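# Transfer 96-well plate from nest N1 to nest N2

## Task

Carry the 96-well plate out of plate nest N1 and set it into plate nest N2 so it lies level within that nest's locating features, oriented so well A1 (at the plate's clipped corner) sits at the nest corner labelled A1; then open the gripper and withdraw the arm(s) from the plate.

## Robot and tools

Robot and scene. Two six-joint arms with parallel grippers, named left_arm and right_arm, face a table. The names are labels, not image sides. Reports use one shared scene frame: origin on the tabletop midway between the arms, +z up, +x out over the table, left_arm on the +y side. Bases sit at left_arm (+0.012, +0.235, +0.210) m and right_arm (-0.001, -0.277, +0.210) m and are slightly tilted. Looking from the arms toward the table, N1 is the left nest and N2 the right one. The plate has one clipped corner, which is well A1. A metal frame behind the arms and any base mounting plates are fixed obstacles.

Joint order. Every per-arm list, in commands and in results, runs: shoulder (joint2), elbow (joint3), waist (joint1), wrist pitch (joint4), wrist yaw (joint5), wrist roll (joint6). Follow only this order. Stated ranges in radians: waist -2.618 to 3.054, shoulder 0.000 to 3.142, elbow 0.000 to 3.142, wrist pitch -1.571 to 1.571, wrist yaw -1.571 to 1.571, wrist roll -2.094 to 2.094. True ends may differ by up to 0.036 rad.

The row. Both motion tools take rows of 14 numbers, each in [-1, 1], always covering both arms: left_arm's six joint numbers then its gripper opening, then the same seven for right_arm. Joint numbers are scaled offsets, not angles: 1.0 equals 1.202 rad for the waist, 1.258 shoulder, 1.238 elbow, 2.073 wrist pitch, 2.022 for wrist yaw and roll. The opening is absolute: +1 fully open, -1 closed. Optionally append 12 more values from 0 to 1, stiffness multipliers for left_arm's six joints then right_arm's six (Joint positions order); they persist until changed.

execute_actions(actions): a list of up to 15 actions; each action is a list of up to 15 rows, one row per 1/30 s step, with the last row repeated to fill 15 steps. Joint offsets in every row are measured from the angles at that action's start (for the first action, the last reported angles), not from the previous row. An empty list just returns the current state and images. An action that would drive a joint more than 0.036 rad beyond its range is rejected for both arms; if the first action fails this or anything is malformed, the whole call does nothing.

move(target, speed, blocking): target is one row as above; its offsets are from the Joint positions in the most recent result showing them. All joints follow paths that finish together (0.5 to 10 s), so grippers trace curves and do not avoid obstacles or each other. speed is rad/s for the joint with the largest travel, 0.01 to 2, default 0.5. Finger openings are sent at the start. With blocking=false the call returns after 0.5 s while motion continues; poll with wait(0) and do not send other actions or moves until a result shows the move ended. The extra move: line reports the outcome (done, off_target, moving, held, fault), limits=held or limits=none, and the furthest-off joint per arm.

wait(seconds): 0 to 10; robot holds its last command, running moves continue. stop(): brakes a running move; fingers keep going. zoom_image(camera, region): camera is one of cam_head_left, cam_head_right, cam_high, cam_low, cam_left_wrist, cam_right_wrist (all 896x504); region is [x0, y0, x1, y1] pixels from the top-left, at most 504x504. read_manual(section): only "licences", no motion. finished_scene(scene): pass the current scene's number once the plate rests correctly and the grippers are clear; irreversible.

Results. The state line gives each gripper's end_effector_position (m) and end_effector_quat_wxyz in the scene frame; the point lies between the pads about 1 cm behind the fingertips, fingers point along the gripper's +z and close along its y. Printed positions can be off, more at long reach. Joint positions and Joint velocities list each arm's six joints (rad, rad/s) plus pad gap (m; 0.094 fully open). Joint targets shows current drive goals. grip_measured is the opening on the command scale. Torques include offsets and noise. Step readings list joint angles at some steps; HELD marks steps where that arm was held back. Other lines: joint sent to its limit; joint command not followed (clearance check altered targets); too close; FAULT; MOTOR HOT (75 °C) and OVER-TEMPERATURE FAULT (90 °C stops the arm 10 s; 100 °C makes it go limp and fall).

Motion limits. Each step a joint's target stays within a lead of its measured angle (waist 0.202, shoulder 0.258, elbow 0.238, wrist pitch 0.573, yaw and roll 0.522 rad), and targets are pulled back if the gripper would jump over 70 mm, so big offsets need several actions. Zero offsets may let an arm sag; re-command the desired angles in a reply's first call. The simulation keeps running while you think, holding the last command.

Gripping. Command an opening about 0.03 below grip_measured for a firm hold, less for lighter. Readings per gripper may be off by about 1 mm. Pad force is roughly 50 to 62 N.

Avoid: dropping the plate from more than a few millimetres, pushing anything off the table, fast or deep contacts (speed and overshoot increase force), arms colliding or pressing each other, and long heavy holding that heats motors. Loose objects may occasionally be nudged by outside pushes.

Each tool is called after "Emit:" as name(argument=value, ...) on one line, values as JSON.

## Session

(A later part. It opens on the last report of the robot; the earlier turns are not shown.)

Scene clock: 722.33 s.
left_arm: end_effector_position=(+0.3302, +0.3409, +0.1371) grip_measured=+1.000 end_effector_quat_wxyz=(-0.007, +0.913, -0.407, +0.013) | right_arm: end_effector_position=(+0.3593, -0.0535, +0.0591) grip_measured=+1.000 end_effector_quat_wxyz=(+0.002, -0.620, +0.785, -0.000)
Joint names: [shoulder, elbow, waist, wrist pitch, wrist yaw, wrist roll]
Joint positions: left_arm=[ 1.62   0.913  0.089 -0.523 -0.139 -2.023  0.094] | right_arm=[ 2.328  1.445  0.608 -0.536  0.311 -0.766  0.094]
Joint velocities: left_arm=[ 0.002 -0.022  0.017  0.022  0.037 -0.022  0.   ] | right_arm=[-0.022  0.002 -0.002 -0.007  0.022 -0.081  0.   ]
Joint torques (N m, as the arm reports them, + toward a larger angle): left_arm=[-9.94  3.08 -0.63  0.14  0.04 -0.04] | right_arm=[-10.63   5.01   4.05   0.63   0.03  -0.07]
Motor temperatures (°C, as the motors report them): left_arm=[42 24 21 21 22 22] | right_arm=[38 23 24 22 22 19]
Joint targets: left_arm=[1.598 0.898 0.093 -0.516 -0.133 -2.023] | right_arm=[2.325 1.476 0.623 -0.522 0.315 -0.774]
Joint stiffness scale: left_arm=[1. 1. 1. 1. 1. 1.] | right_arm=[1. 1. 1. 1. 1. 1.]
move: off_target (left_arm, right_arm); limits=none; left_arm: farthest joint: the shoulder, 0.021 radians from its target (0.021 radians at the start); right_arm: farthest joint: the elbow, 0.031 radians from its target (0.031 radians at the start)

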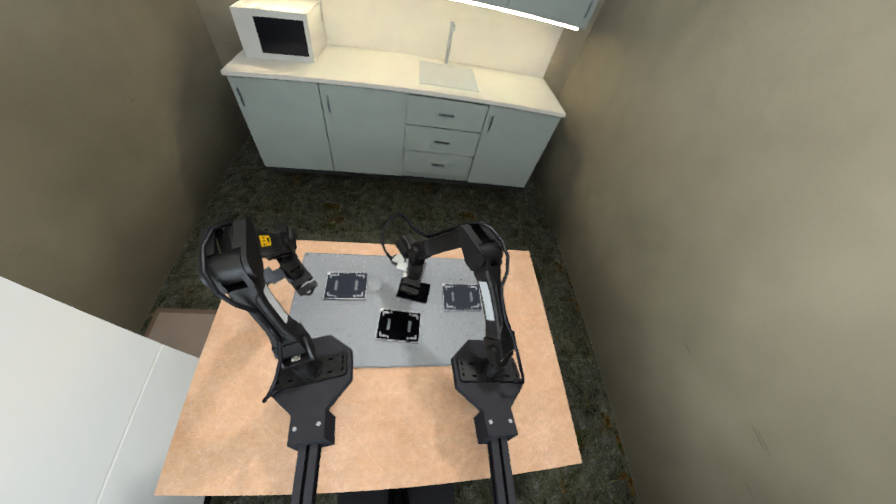

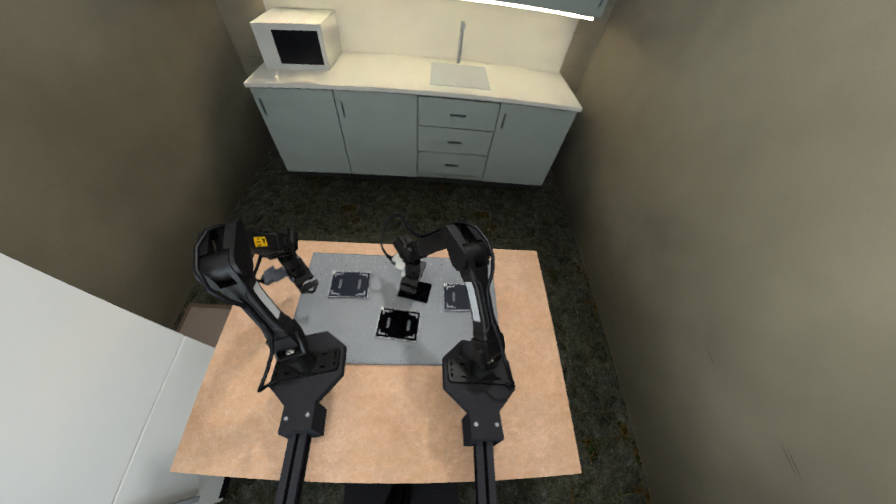

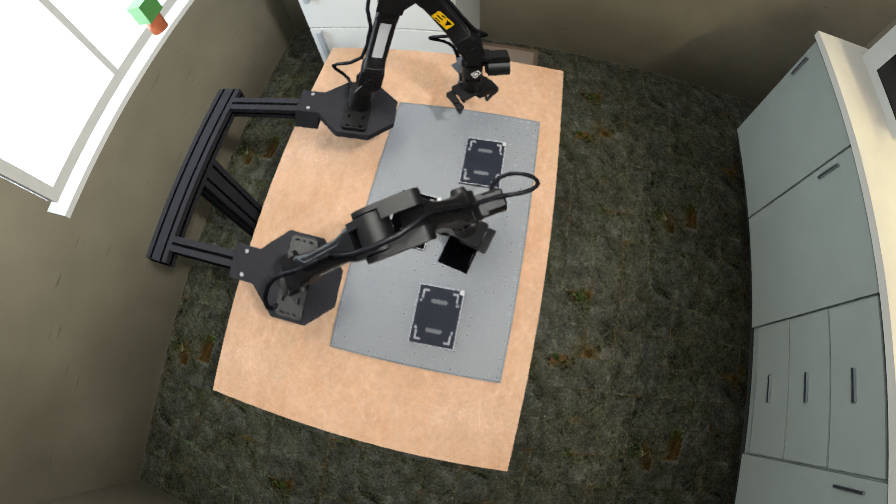

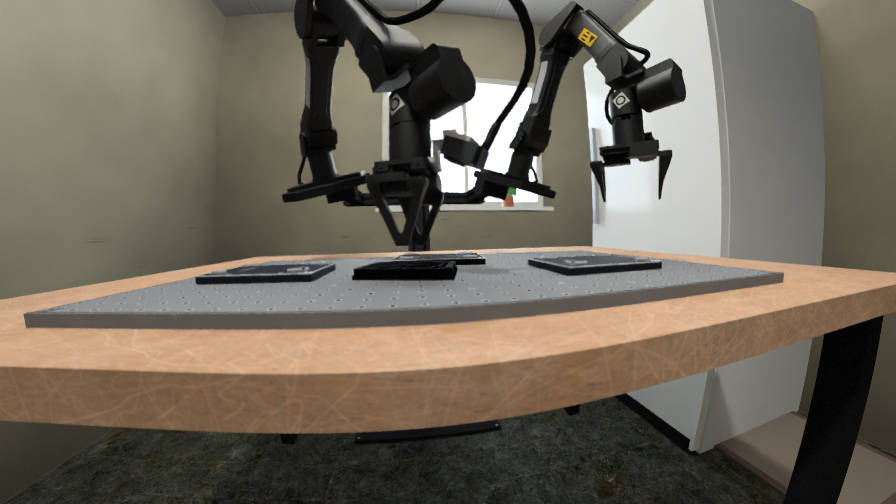

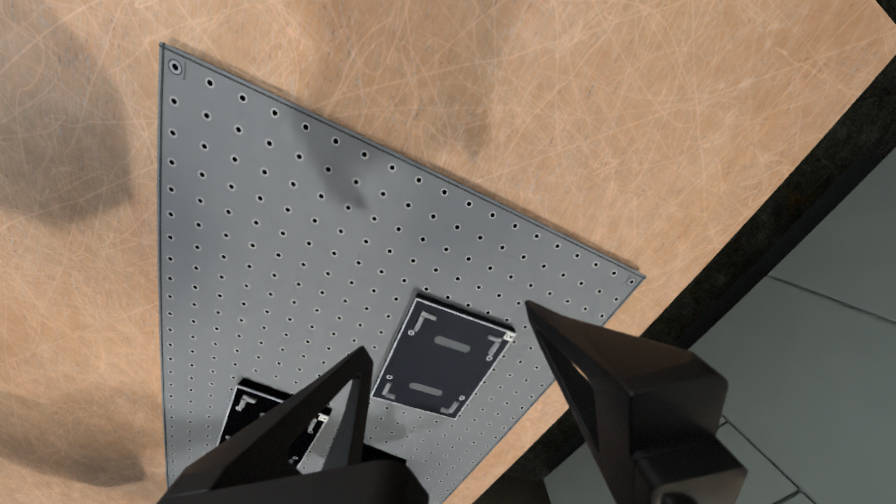

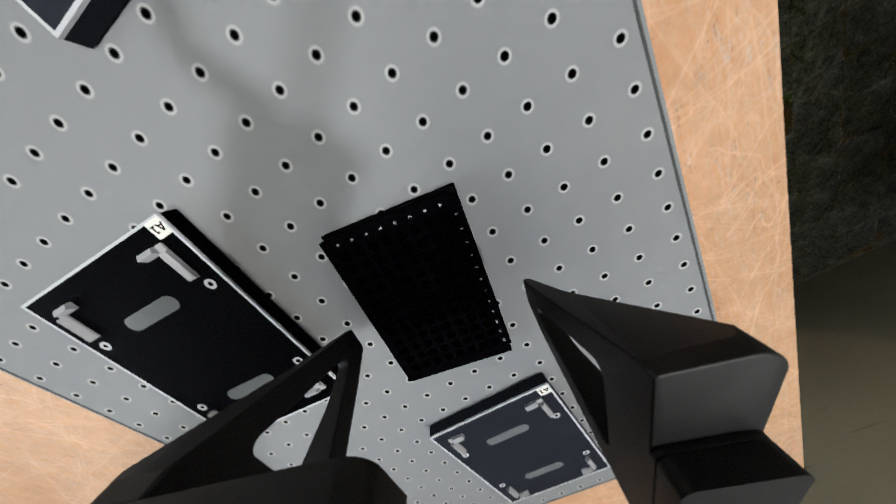

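Emit:
move(target=[-0.017,-0.012,0.003,0.003,0.003,0,1,0.024,0.025,0.0162,0.022,0.002,-0.004,1], speed=0.15)

Emit:
zoom_image(camera="cam_low", region=[330, 220, 490, 300])

Scene clock: 752.73 s.
left_arm: end_effector_position=(+0.3302, +0.3408, +0.1371) grip_measured=+1.000 end_effector_quat_wxyz=(-0.007, +0.913, -0.407, +0.013) | right_arm: end_effector_position=(+0.3567, -0.0509, +0.0477) grip_measured=+1.000 end_effector_quat_wxyz=(+0.002, -0.620, +0.785, -0.000)
Joint names: [shoulder, elbow, waist, wrist pitch, wrist yaw, wrist roll]
Joint positions: left_arm=[ 1.62   0.913  0.089 -0.523 -0.139 -2.023  0.094] | right_arm=[ 2.359  1.445  0.608 -0.505  0.311 -0.766  0.094]
Joint velocities: left_arm=[-0.007 -0.002  0.007  0.051 -0.022 -0.022  0.   ] | right_arm=[-0.022  0.012 -0.017  0.051 -0.051  0.022  0.   ]
Joint torques (N m, as the arm reports them, + toward a larger angle): left_arm=[-9.95  3.08 -0.64  0.12  0.04 -0.04] | right_arm=[-10.49   4.92   4.38   0.64   0.03  -0.06]
Motor temperatures (°C, as the motors report them): left_arm=[42 24 21 21 22 22] | right_arm=[38 24 25 22 22 19]
Joint targets: left_arm=[1.598 0.898 0.093 -0.516 -0.133 -2.023] | right_arm=[2.358 1.476 0.628 -0.490 0.315 -0.774]
Joint stiffness scale: left_arm=[1. 1. 1. 1. 1. 1.] | right_arm=[1. 1. 1. 1. 1. 1.]
move: off_target (left_arm, right_arm); limits=none; left_arm: farthest joint: the shoulder, 0.021 radians from its target (0.021 radians at the start); right_arm: farthest joint: the elbow, 0.031 radians from its target (0.031 radians at the start)

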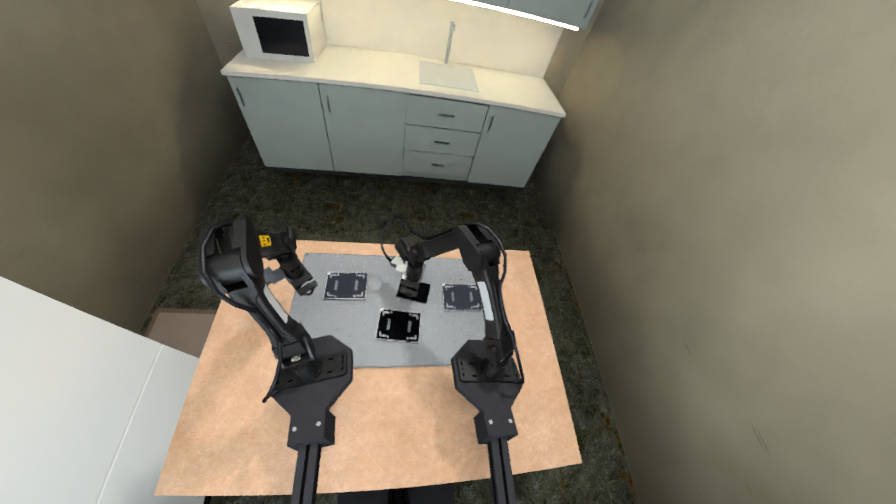

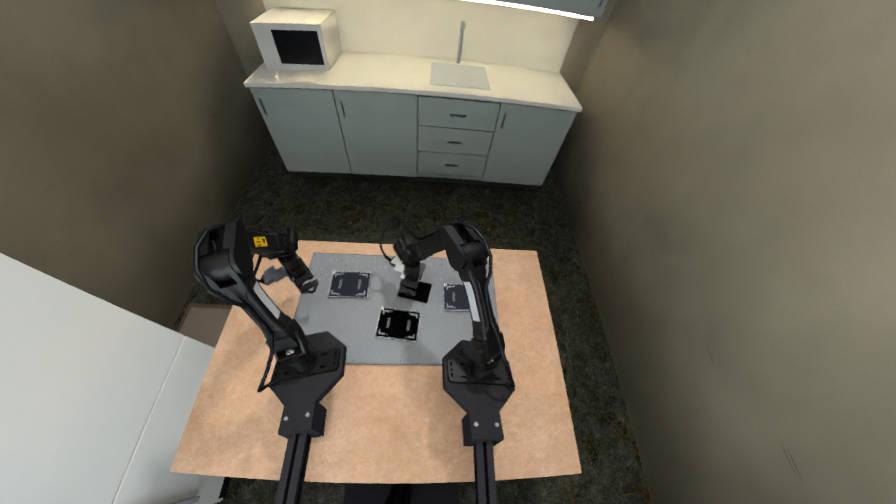

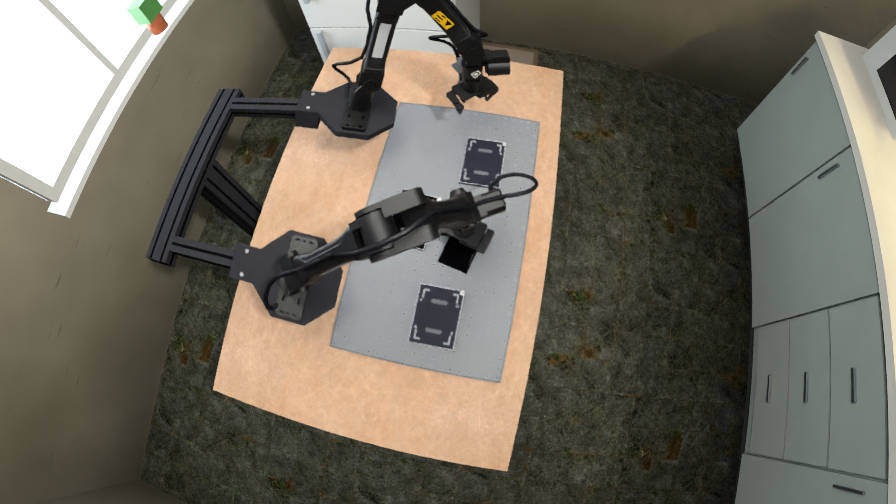

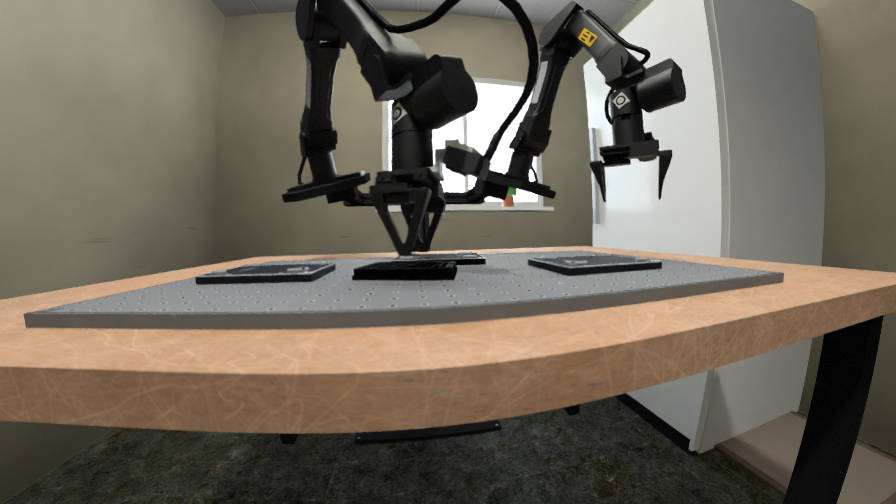

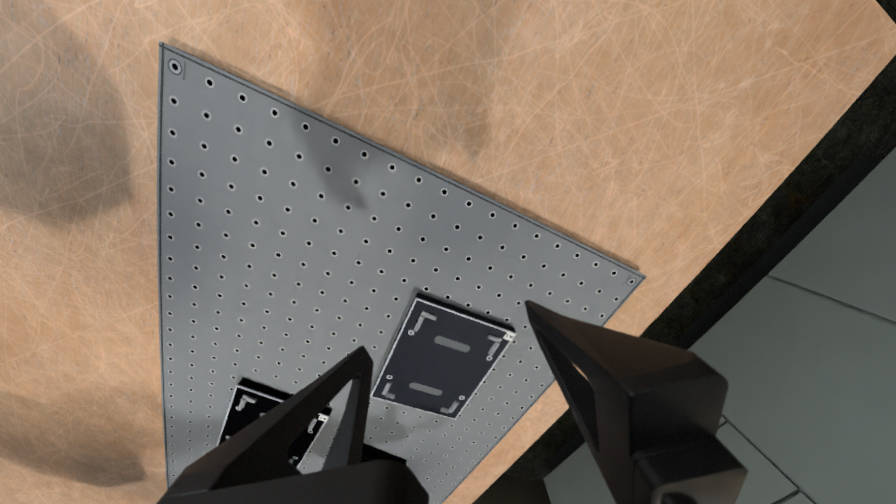

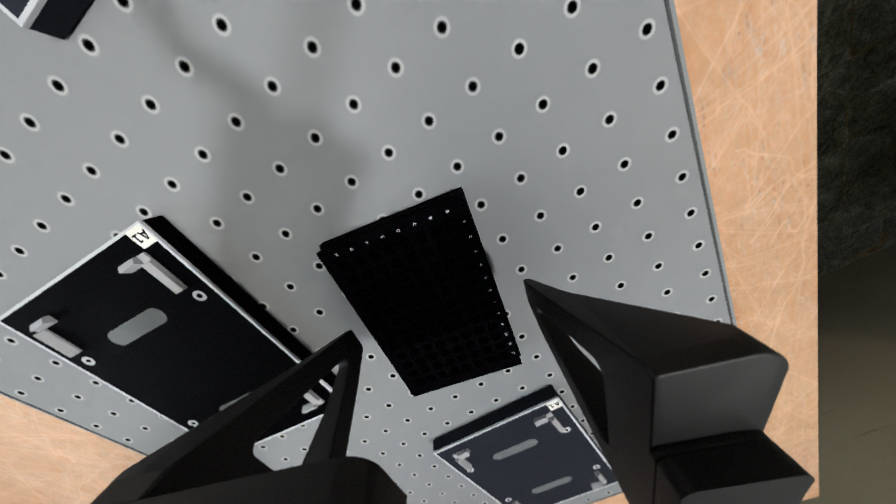

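Region (330, 220, 490, 300) of cam_low's 896x504 image, scaled by 3.150, with more detail than that image has.

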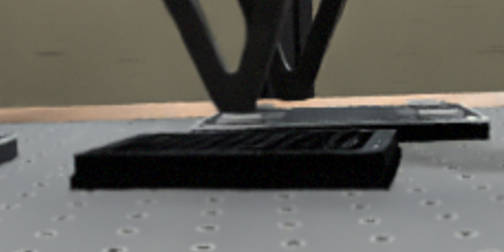

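Emit:
move(target=[-0.017,-0.012,0.003,0.003,0.003,0,1,0.0095,-0.027,0.0166,0.0217,0.002,-0.004,1], speed=0.1)

Emit:
zoom_image(camera="cam_right_wrist", region=[280, 150, 600, 430])

Emit:
zoom_image(camera="cam_low", region=[330, 220, 490, 300])

Scene clock: 778.90 s.
left_arm: end_effector_position=(+0.3303, +0.3407, +0.1371) grip_measured=+1.000 end_effector_quat_wxyz=(-0.006, +0.913, -0.407, +0.013) | right_arm: end_effector_position=(+0.3506, -0.0516, +0.0393) grip_measured=+1.000 end_effector_quat_wxyz=(+0.000, -0.621, +0.784, -0.000)
Joint names: [shoulder, elbow, waist, wrist pitch, wrist yaw, wrist roll]
Joint positions: left_arm=[ 1.62   0.913  0.089 -0.523 -0.138 -2.023  0.094] | right_arm=[ 2.373  1.424  0.608 -0.475  0.311 -0.766  0.094]
Joint velocities: left_arm=[-0.012 -0.012  0.002  0.037  0.037 -0.022  0.   ] | right_arm=[-0.022  0.022  0.007 -0.007 -0.066 -0.081  0.   ]
Joint torques (N m, as the arm reports them, + toward a larger angle): left_arm=[-9.95  3.08 -0.64  0.13  0.04 -0.04] | right_arm=[-10.57   1.8    4.44   0.59   0.04  -0.07]
Motor temperatures (°C, as the motors report them): left_arm=[42 24 21 21 22 22] | right_arm=[38 24 25 22 22 19]
Joint targets: left_arm=[1.598 0.898 0.093 -0.516 -0.132 -2.023] | right_arm=[2.371 1.412 0.628 -0.460 0.315 -0.774]
Joint stiffness scale: left_arm=[1. 1. 1. 1. 1. 1.] | right_arm=[1. 1. 1. 1. 1. 1.]
move: off_target (left_arm); limits=none; left_arm: farthest joint: the shoulder, 0.021 radians from its target (0.021 radians at the start); right_arm: farthest joint: the waist, 0.020 radians from its target (0.020 radians at the start)

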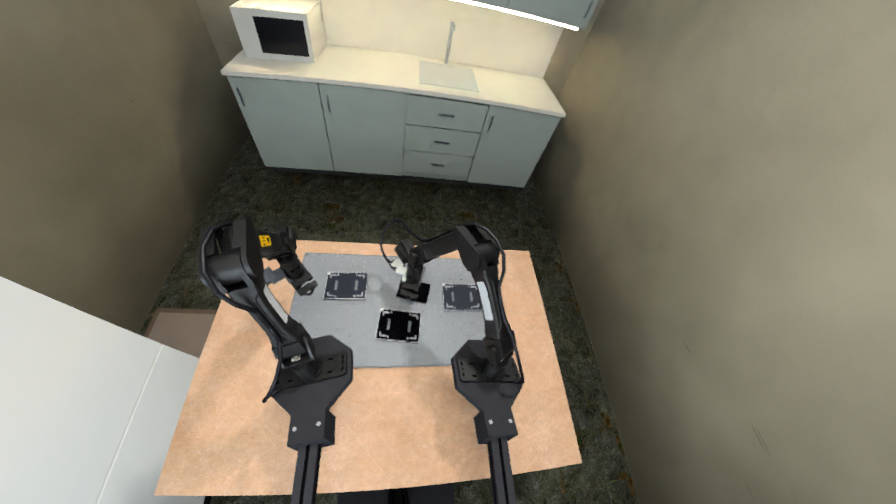

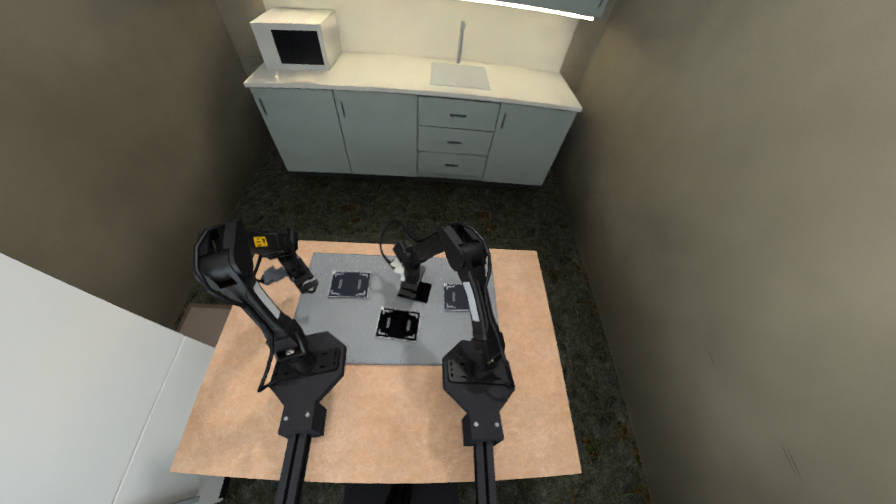

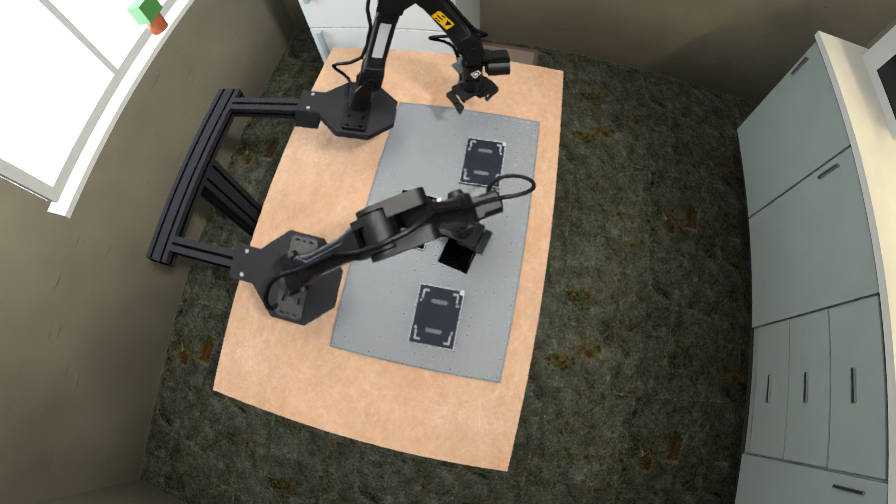

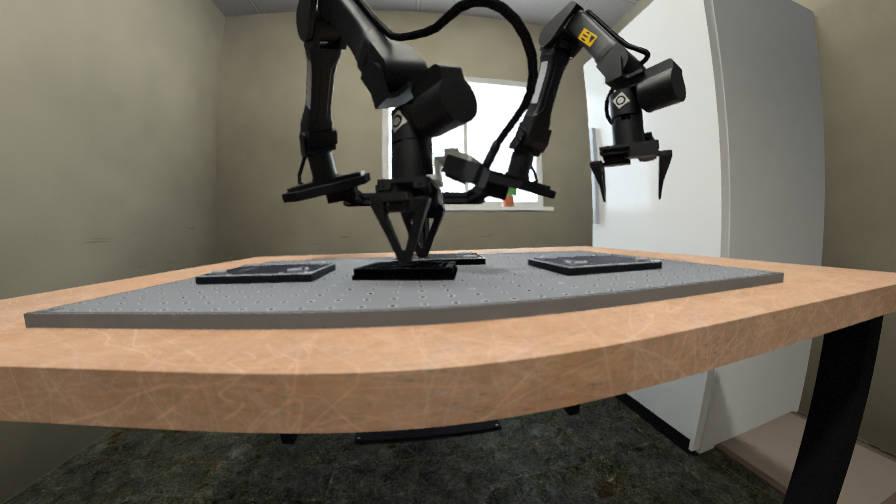

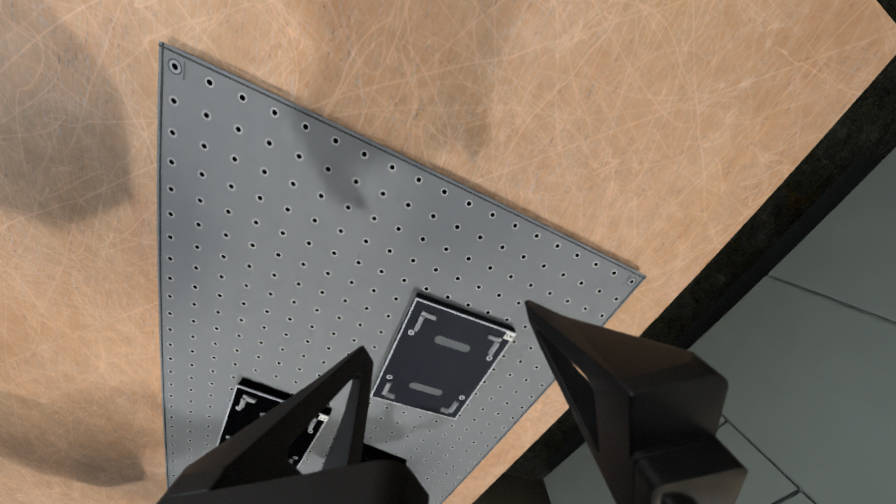

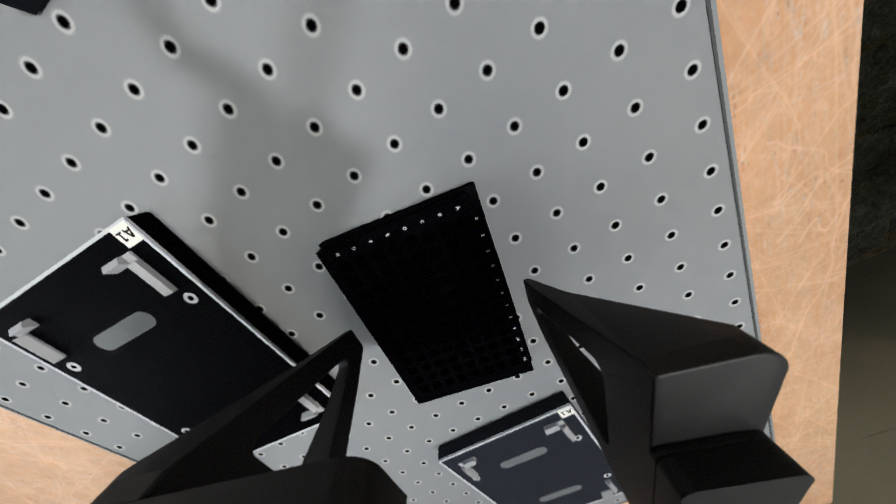

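Region (280, 150, 600, 430) of cam_right_wrist's 896x504 image, scaled by 1.575, with more detail than that image has; it fills the top 441 rows of this view, and the rest is white.

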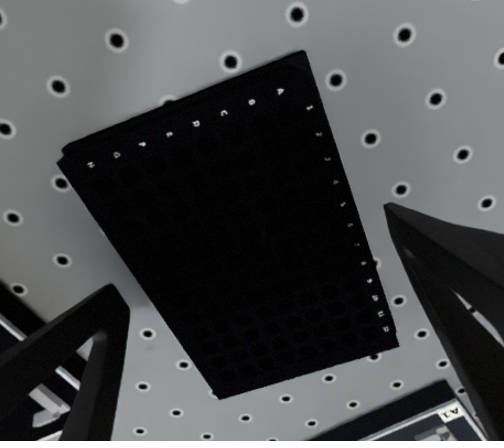

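Region (330, 220, 490, 300) of cam_low's 896x504 image, scaled by 3.150, with more detail than that image has.

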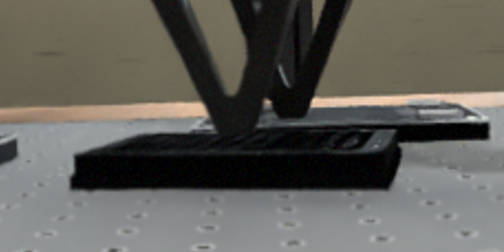

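Emit:
move(target=[-0.017,-0.012,0.003,0.003,0.003,0,1,0.004,-0.0186,0.0225,0.016,0.002,-0.004,1], speed=0.1)

Emit:
zoom_image(camera="cam_right_wrist", region=[280, 150, 600, 430])

Emit:
zoom_image(camera="cam_low", region=[330, 220, 490, 300])

Scene clock: 815.47 s.
left_arm: end_effector_position=(+0.3303, +0.3407, +0.1371) grip_measured=+1.000 end_effector_quat_wxyz=(-0.006, +0.913, -0.407, +0.013) | right_arm: end_effector_position=(+0.3530, -0.0465, +0.0403) grip_measured=+1.000 end_effector_quat_wxyz=(+0.010, -0.621, +0.784, -0.000)
Joint names: [shoulder, elbow, waist, wrist pitch, wrist yaw, wrist roll]
Joint positions: left_arm=[ 1.62   0.913  0.089 -0.523 -0.138 -2.023  0.094] | right_arm=[ 2.373  1.424  0.615 -0.456  0.311 -0.766  0.094]
Joint velocities: left_arm=[-0.017 -0.012 -0.007  0.037  0.022 -0.037  0.   ] | right_arm=[-0.012  0.012 -0.012  0.051  0.066  0.022  0.   ]
Joint torques (N m, as the arm reports them, + toward a larger angle): left_arm=[-9.95  3.08 -0.64  0.12  0.04 -0.04] | right_arm=[-10.01   1.13   4.44   0.68   0.04  -0.06]
Motor temperatures (°C, as the motors report them): left_arm=[42 24 21 21 22 22] | right_arm=[39 22 25 22 22 19]
Joint targets: left_arm=[1.598 0.898 0.093 -0.516 -0.132 -2.023] | right_arm=[2.378 1.401 0.635 -0.441 0.315 -0.774]
Joint stiffness scale: left_arm=[1. 1. 1. 1. 1. 1.] | right_arm=[1. 1. 1. 1. 1. 1.]
move: off_target (left_arm, right_arm); limits=none; left_arm: farthest joint: the shoulder, 0.021 radians from its target (0.021 radians at the start); right_arm: farthest joint: the elbow, 0.023 radians from its target (0.023 radians at the start)

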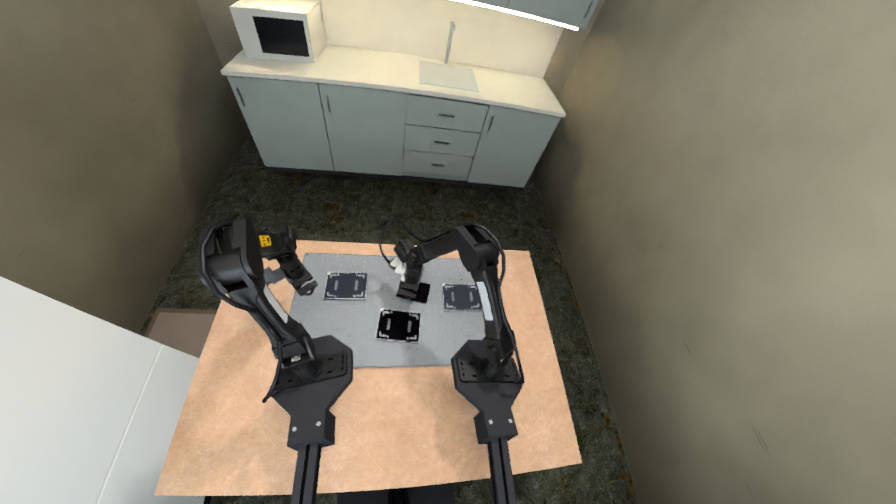

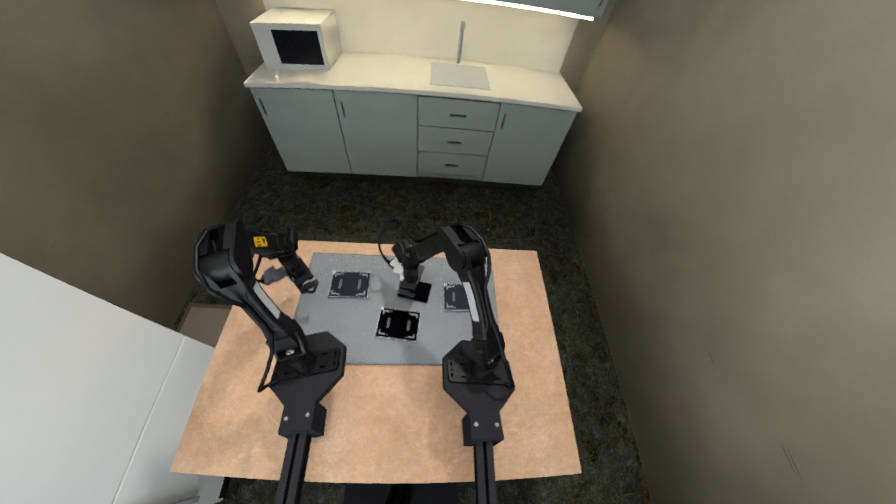

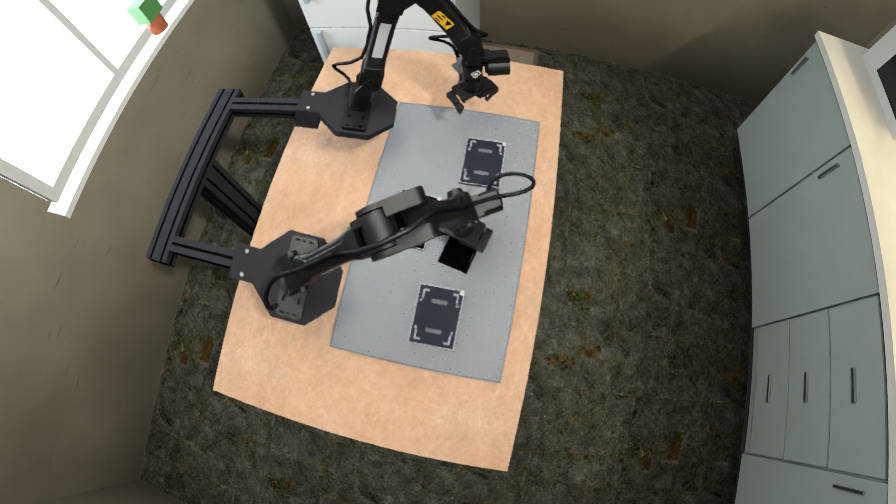

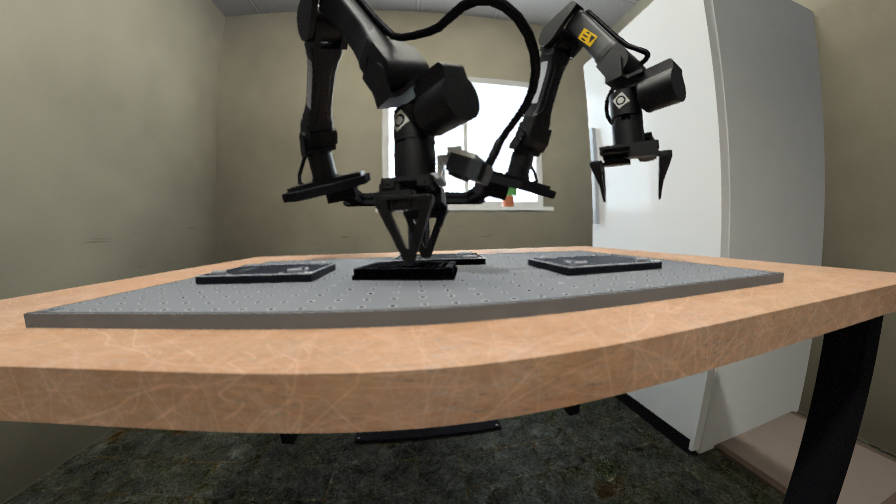

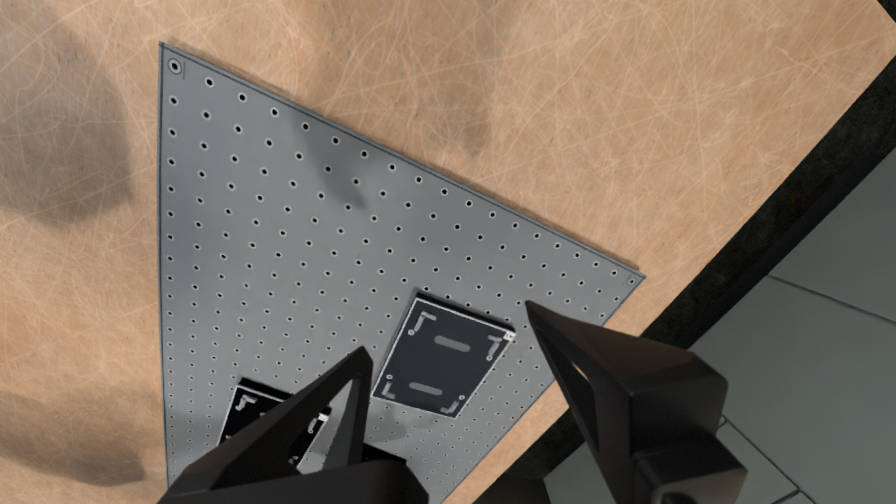

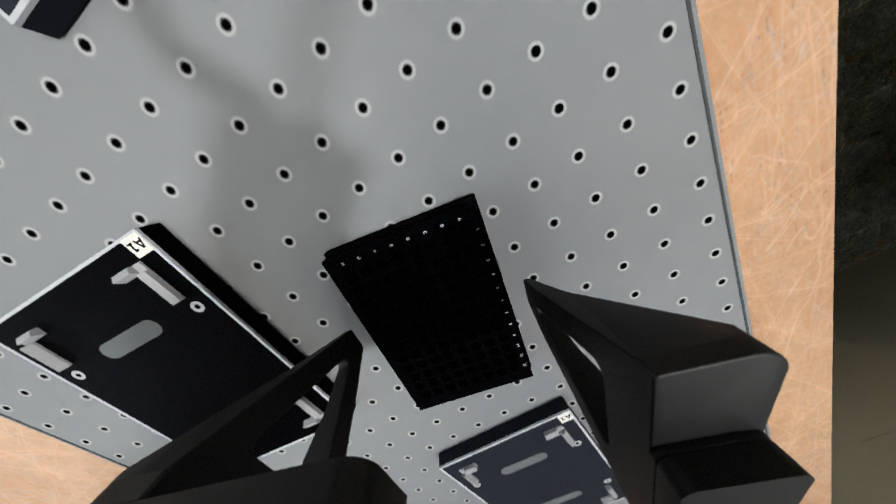

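Region (280, 150, 600, 430) of cam_right_wrist's 896x504 image, scaled by 1.575, with more detail than that image has; it fills the top 441 rows of this view, and the rest is white.

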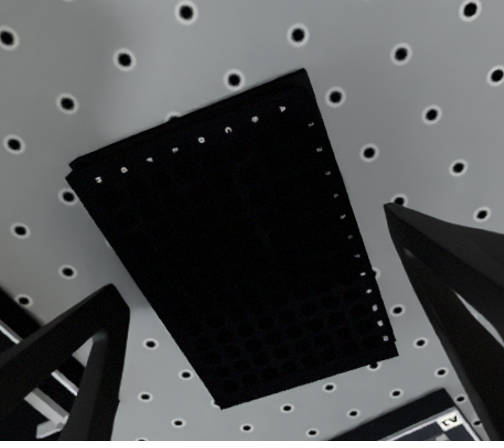

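Region (330, 220, 490, 300) of cam_low's 896x504 image, scaled by 3.150, with more detail than that image has.

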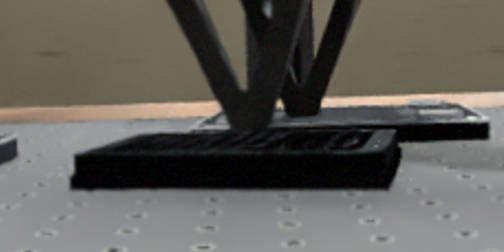

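Emit:
execute_actions(actions=[[[-0.017,-0.012,0.003,0.003,0.003,0,1,0.024,-0.036,0.0166,0.007,0.002,-0.004,1],[-0.017,-0.012,0.003,0.003,0.003,0,1,0.024,-0.036,0.0166,0.007,0.002,-0.004,1],[-0.017,-0.012,0.003,0.003,0.003,0,1,0.024,-0.036,0.0166,0.007,0.002,-0.004,1],[-0.017,-0.012,0.003,0.003,0.003,0,1,0.007,-0.018,0.0166,0.007,0.002,-0.004,1]]])

Scene clock: 847.07 s.
left_arm: end_effector_position=(+0.3303, +0.3407, +0.1371) grip_measured=+1.000 end_effector_quat_wxyz=(-0.006, +0.913, -0.407, +0.014) | right_arm: end_effector_position=(+0.3424, -0.0494, +0.0312) grip_measured=+1.000 end_effector_quat_wxyz=(-0.003, -0.625, +0.780, -0.001)
Joint names: [shoulder, elbow, waist, wrist pitch, wrist yaw, wrist roll]
Joint positions: left_arm=[ 1.62   0.913  0.089 -0.523 -0.137 -2.023  0.094] | right_arm=[ 2.391  1.406  0.618 -0.447  0.315 -0.767  0.094]
Joint velocities: left_arm=[-0.022 -0.007  0.002  0.022 -0.066 -0.051  0.   ] | right_arm=[-0.007 -0.002  0.012  0.037  0.007 -0.095  0.   ]
Joint torques (N m, as the arm reports them, + toward a larger angle): left_arm=[-9.95  3.08 -0.64  0.12  0.04 -0.03] | right_arm=[-10.94   2.19   4.27   0.49   0.02  -0.08]
Motor temperatures (°C, as the motors report them): left_arm=[42 24 21 21 22 22] | right_arm=[38 22 25 22 22 19]
Joint targets: left_arm=[1.598 0.898 0.093 -0.516 -0.132 -2.023] | right_arm=[2.381 1.402 0.635 -0.442 0.315 -0.774]
Joint stiffness scale: left_arm=[1. 1. 1. 1. 1. 1.] | right_arm=[1. 1. 1. 1. 1. 1.]
Step readings (joint positions):
0: left_arm=[1.620 0.913 0.089 -0.523 -0.137 -2.023] | right_arm=[2.373 1.424 0.615 -0.456 0.311 -0.766]
1: left_arm=[1.620 0.913 0.089 -0.523 -0.137 -2.023] | right_arm=[2.374 1.421 0.615 -0.452 0.312 -0.766]
2: left_arm=[1.620 0.913 0.089 -0.523 -0.137 -2.023] | right_arm=[2.376 1.416 0.615 -0.448 0.312 -0.766]
4: left_arm=[1.620 0.913 0.089 -0.523 -0.137 -2.023] | right_arm=[2.385 1.408 0.615 -0.448 0.312 -0.766]
8: left_arm=[1.620 0.913 0.089 -0.523 -0.137 -2.023] | right_arm=[2.391 1.406 0.618 -0.447 0.315 -0.767]
15: Joint positions above

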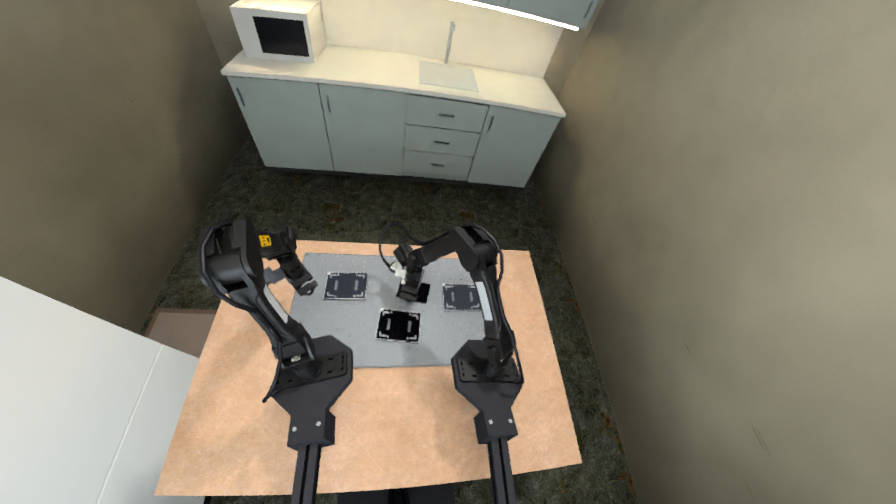

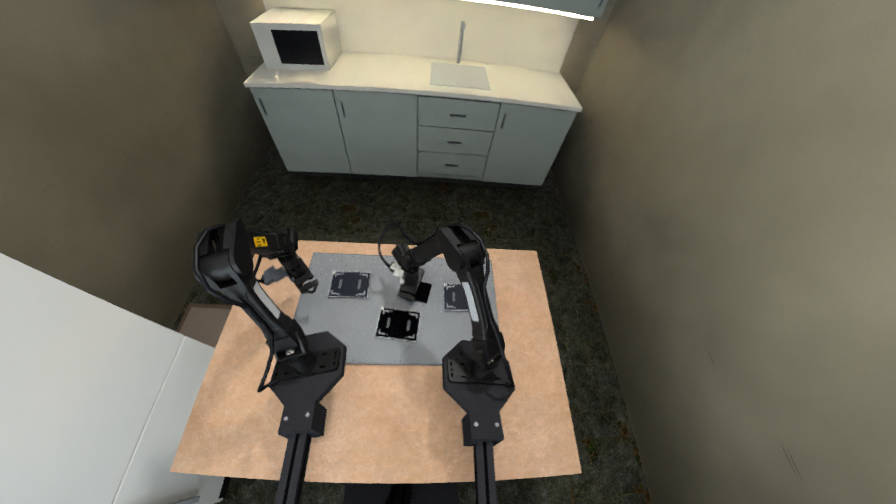

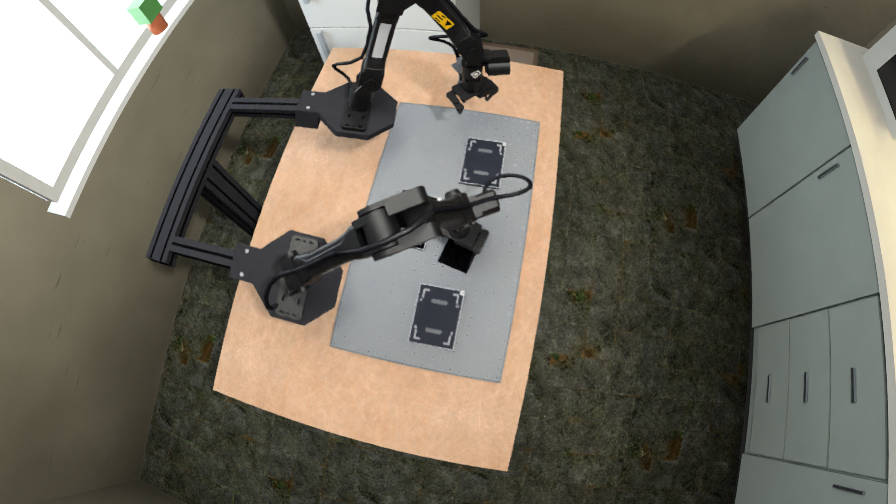

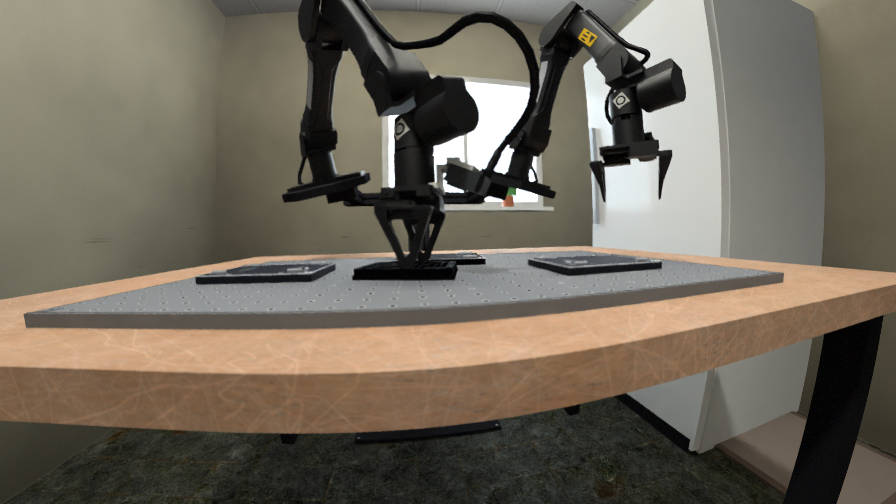

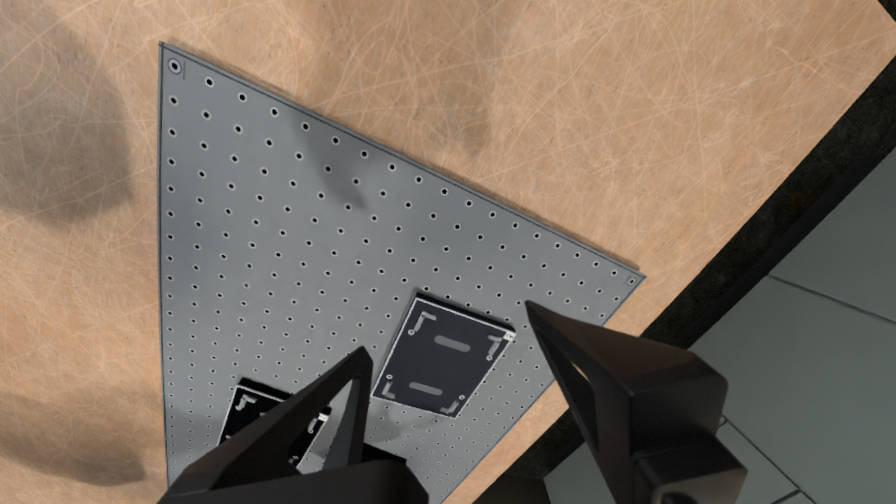

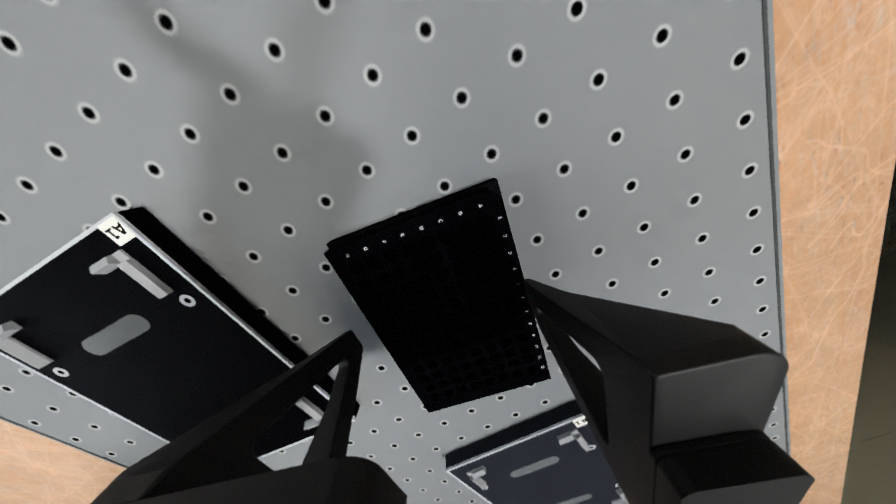

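Emit:
zoom_image(camera="cam_right_wrist", region=[300, 170, 600, 430])

Emit:
zoom_image(camera="cam_low", region=[330, 220, 490, 300])

Region (300, 170, 600, 430) of cam_right_wrist's 896x504 image, scaled by 1.680, with more detail than that image has; it fills the top 437 rows of this view, and the rest is white.

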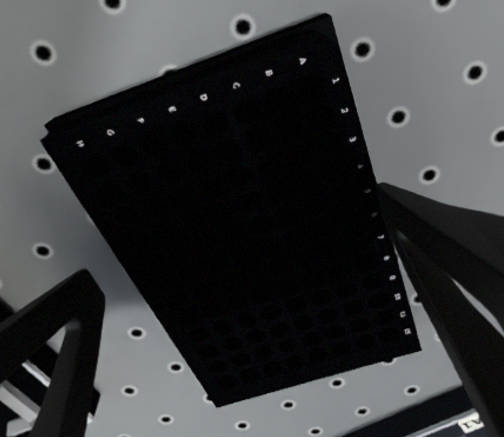

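Region (330, 220, 490, 300) of cam_low's 896x504 image, scaled by 3.150, with more detail than that image has.

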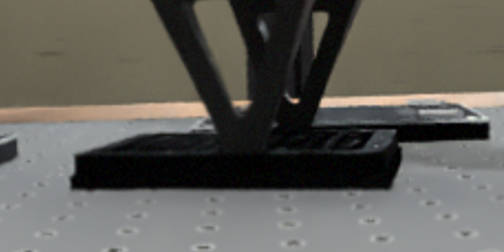

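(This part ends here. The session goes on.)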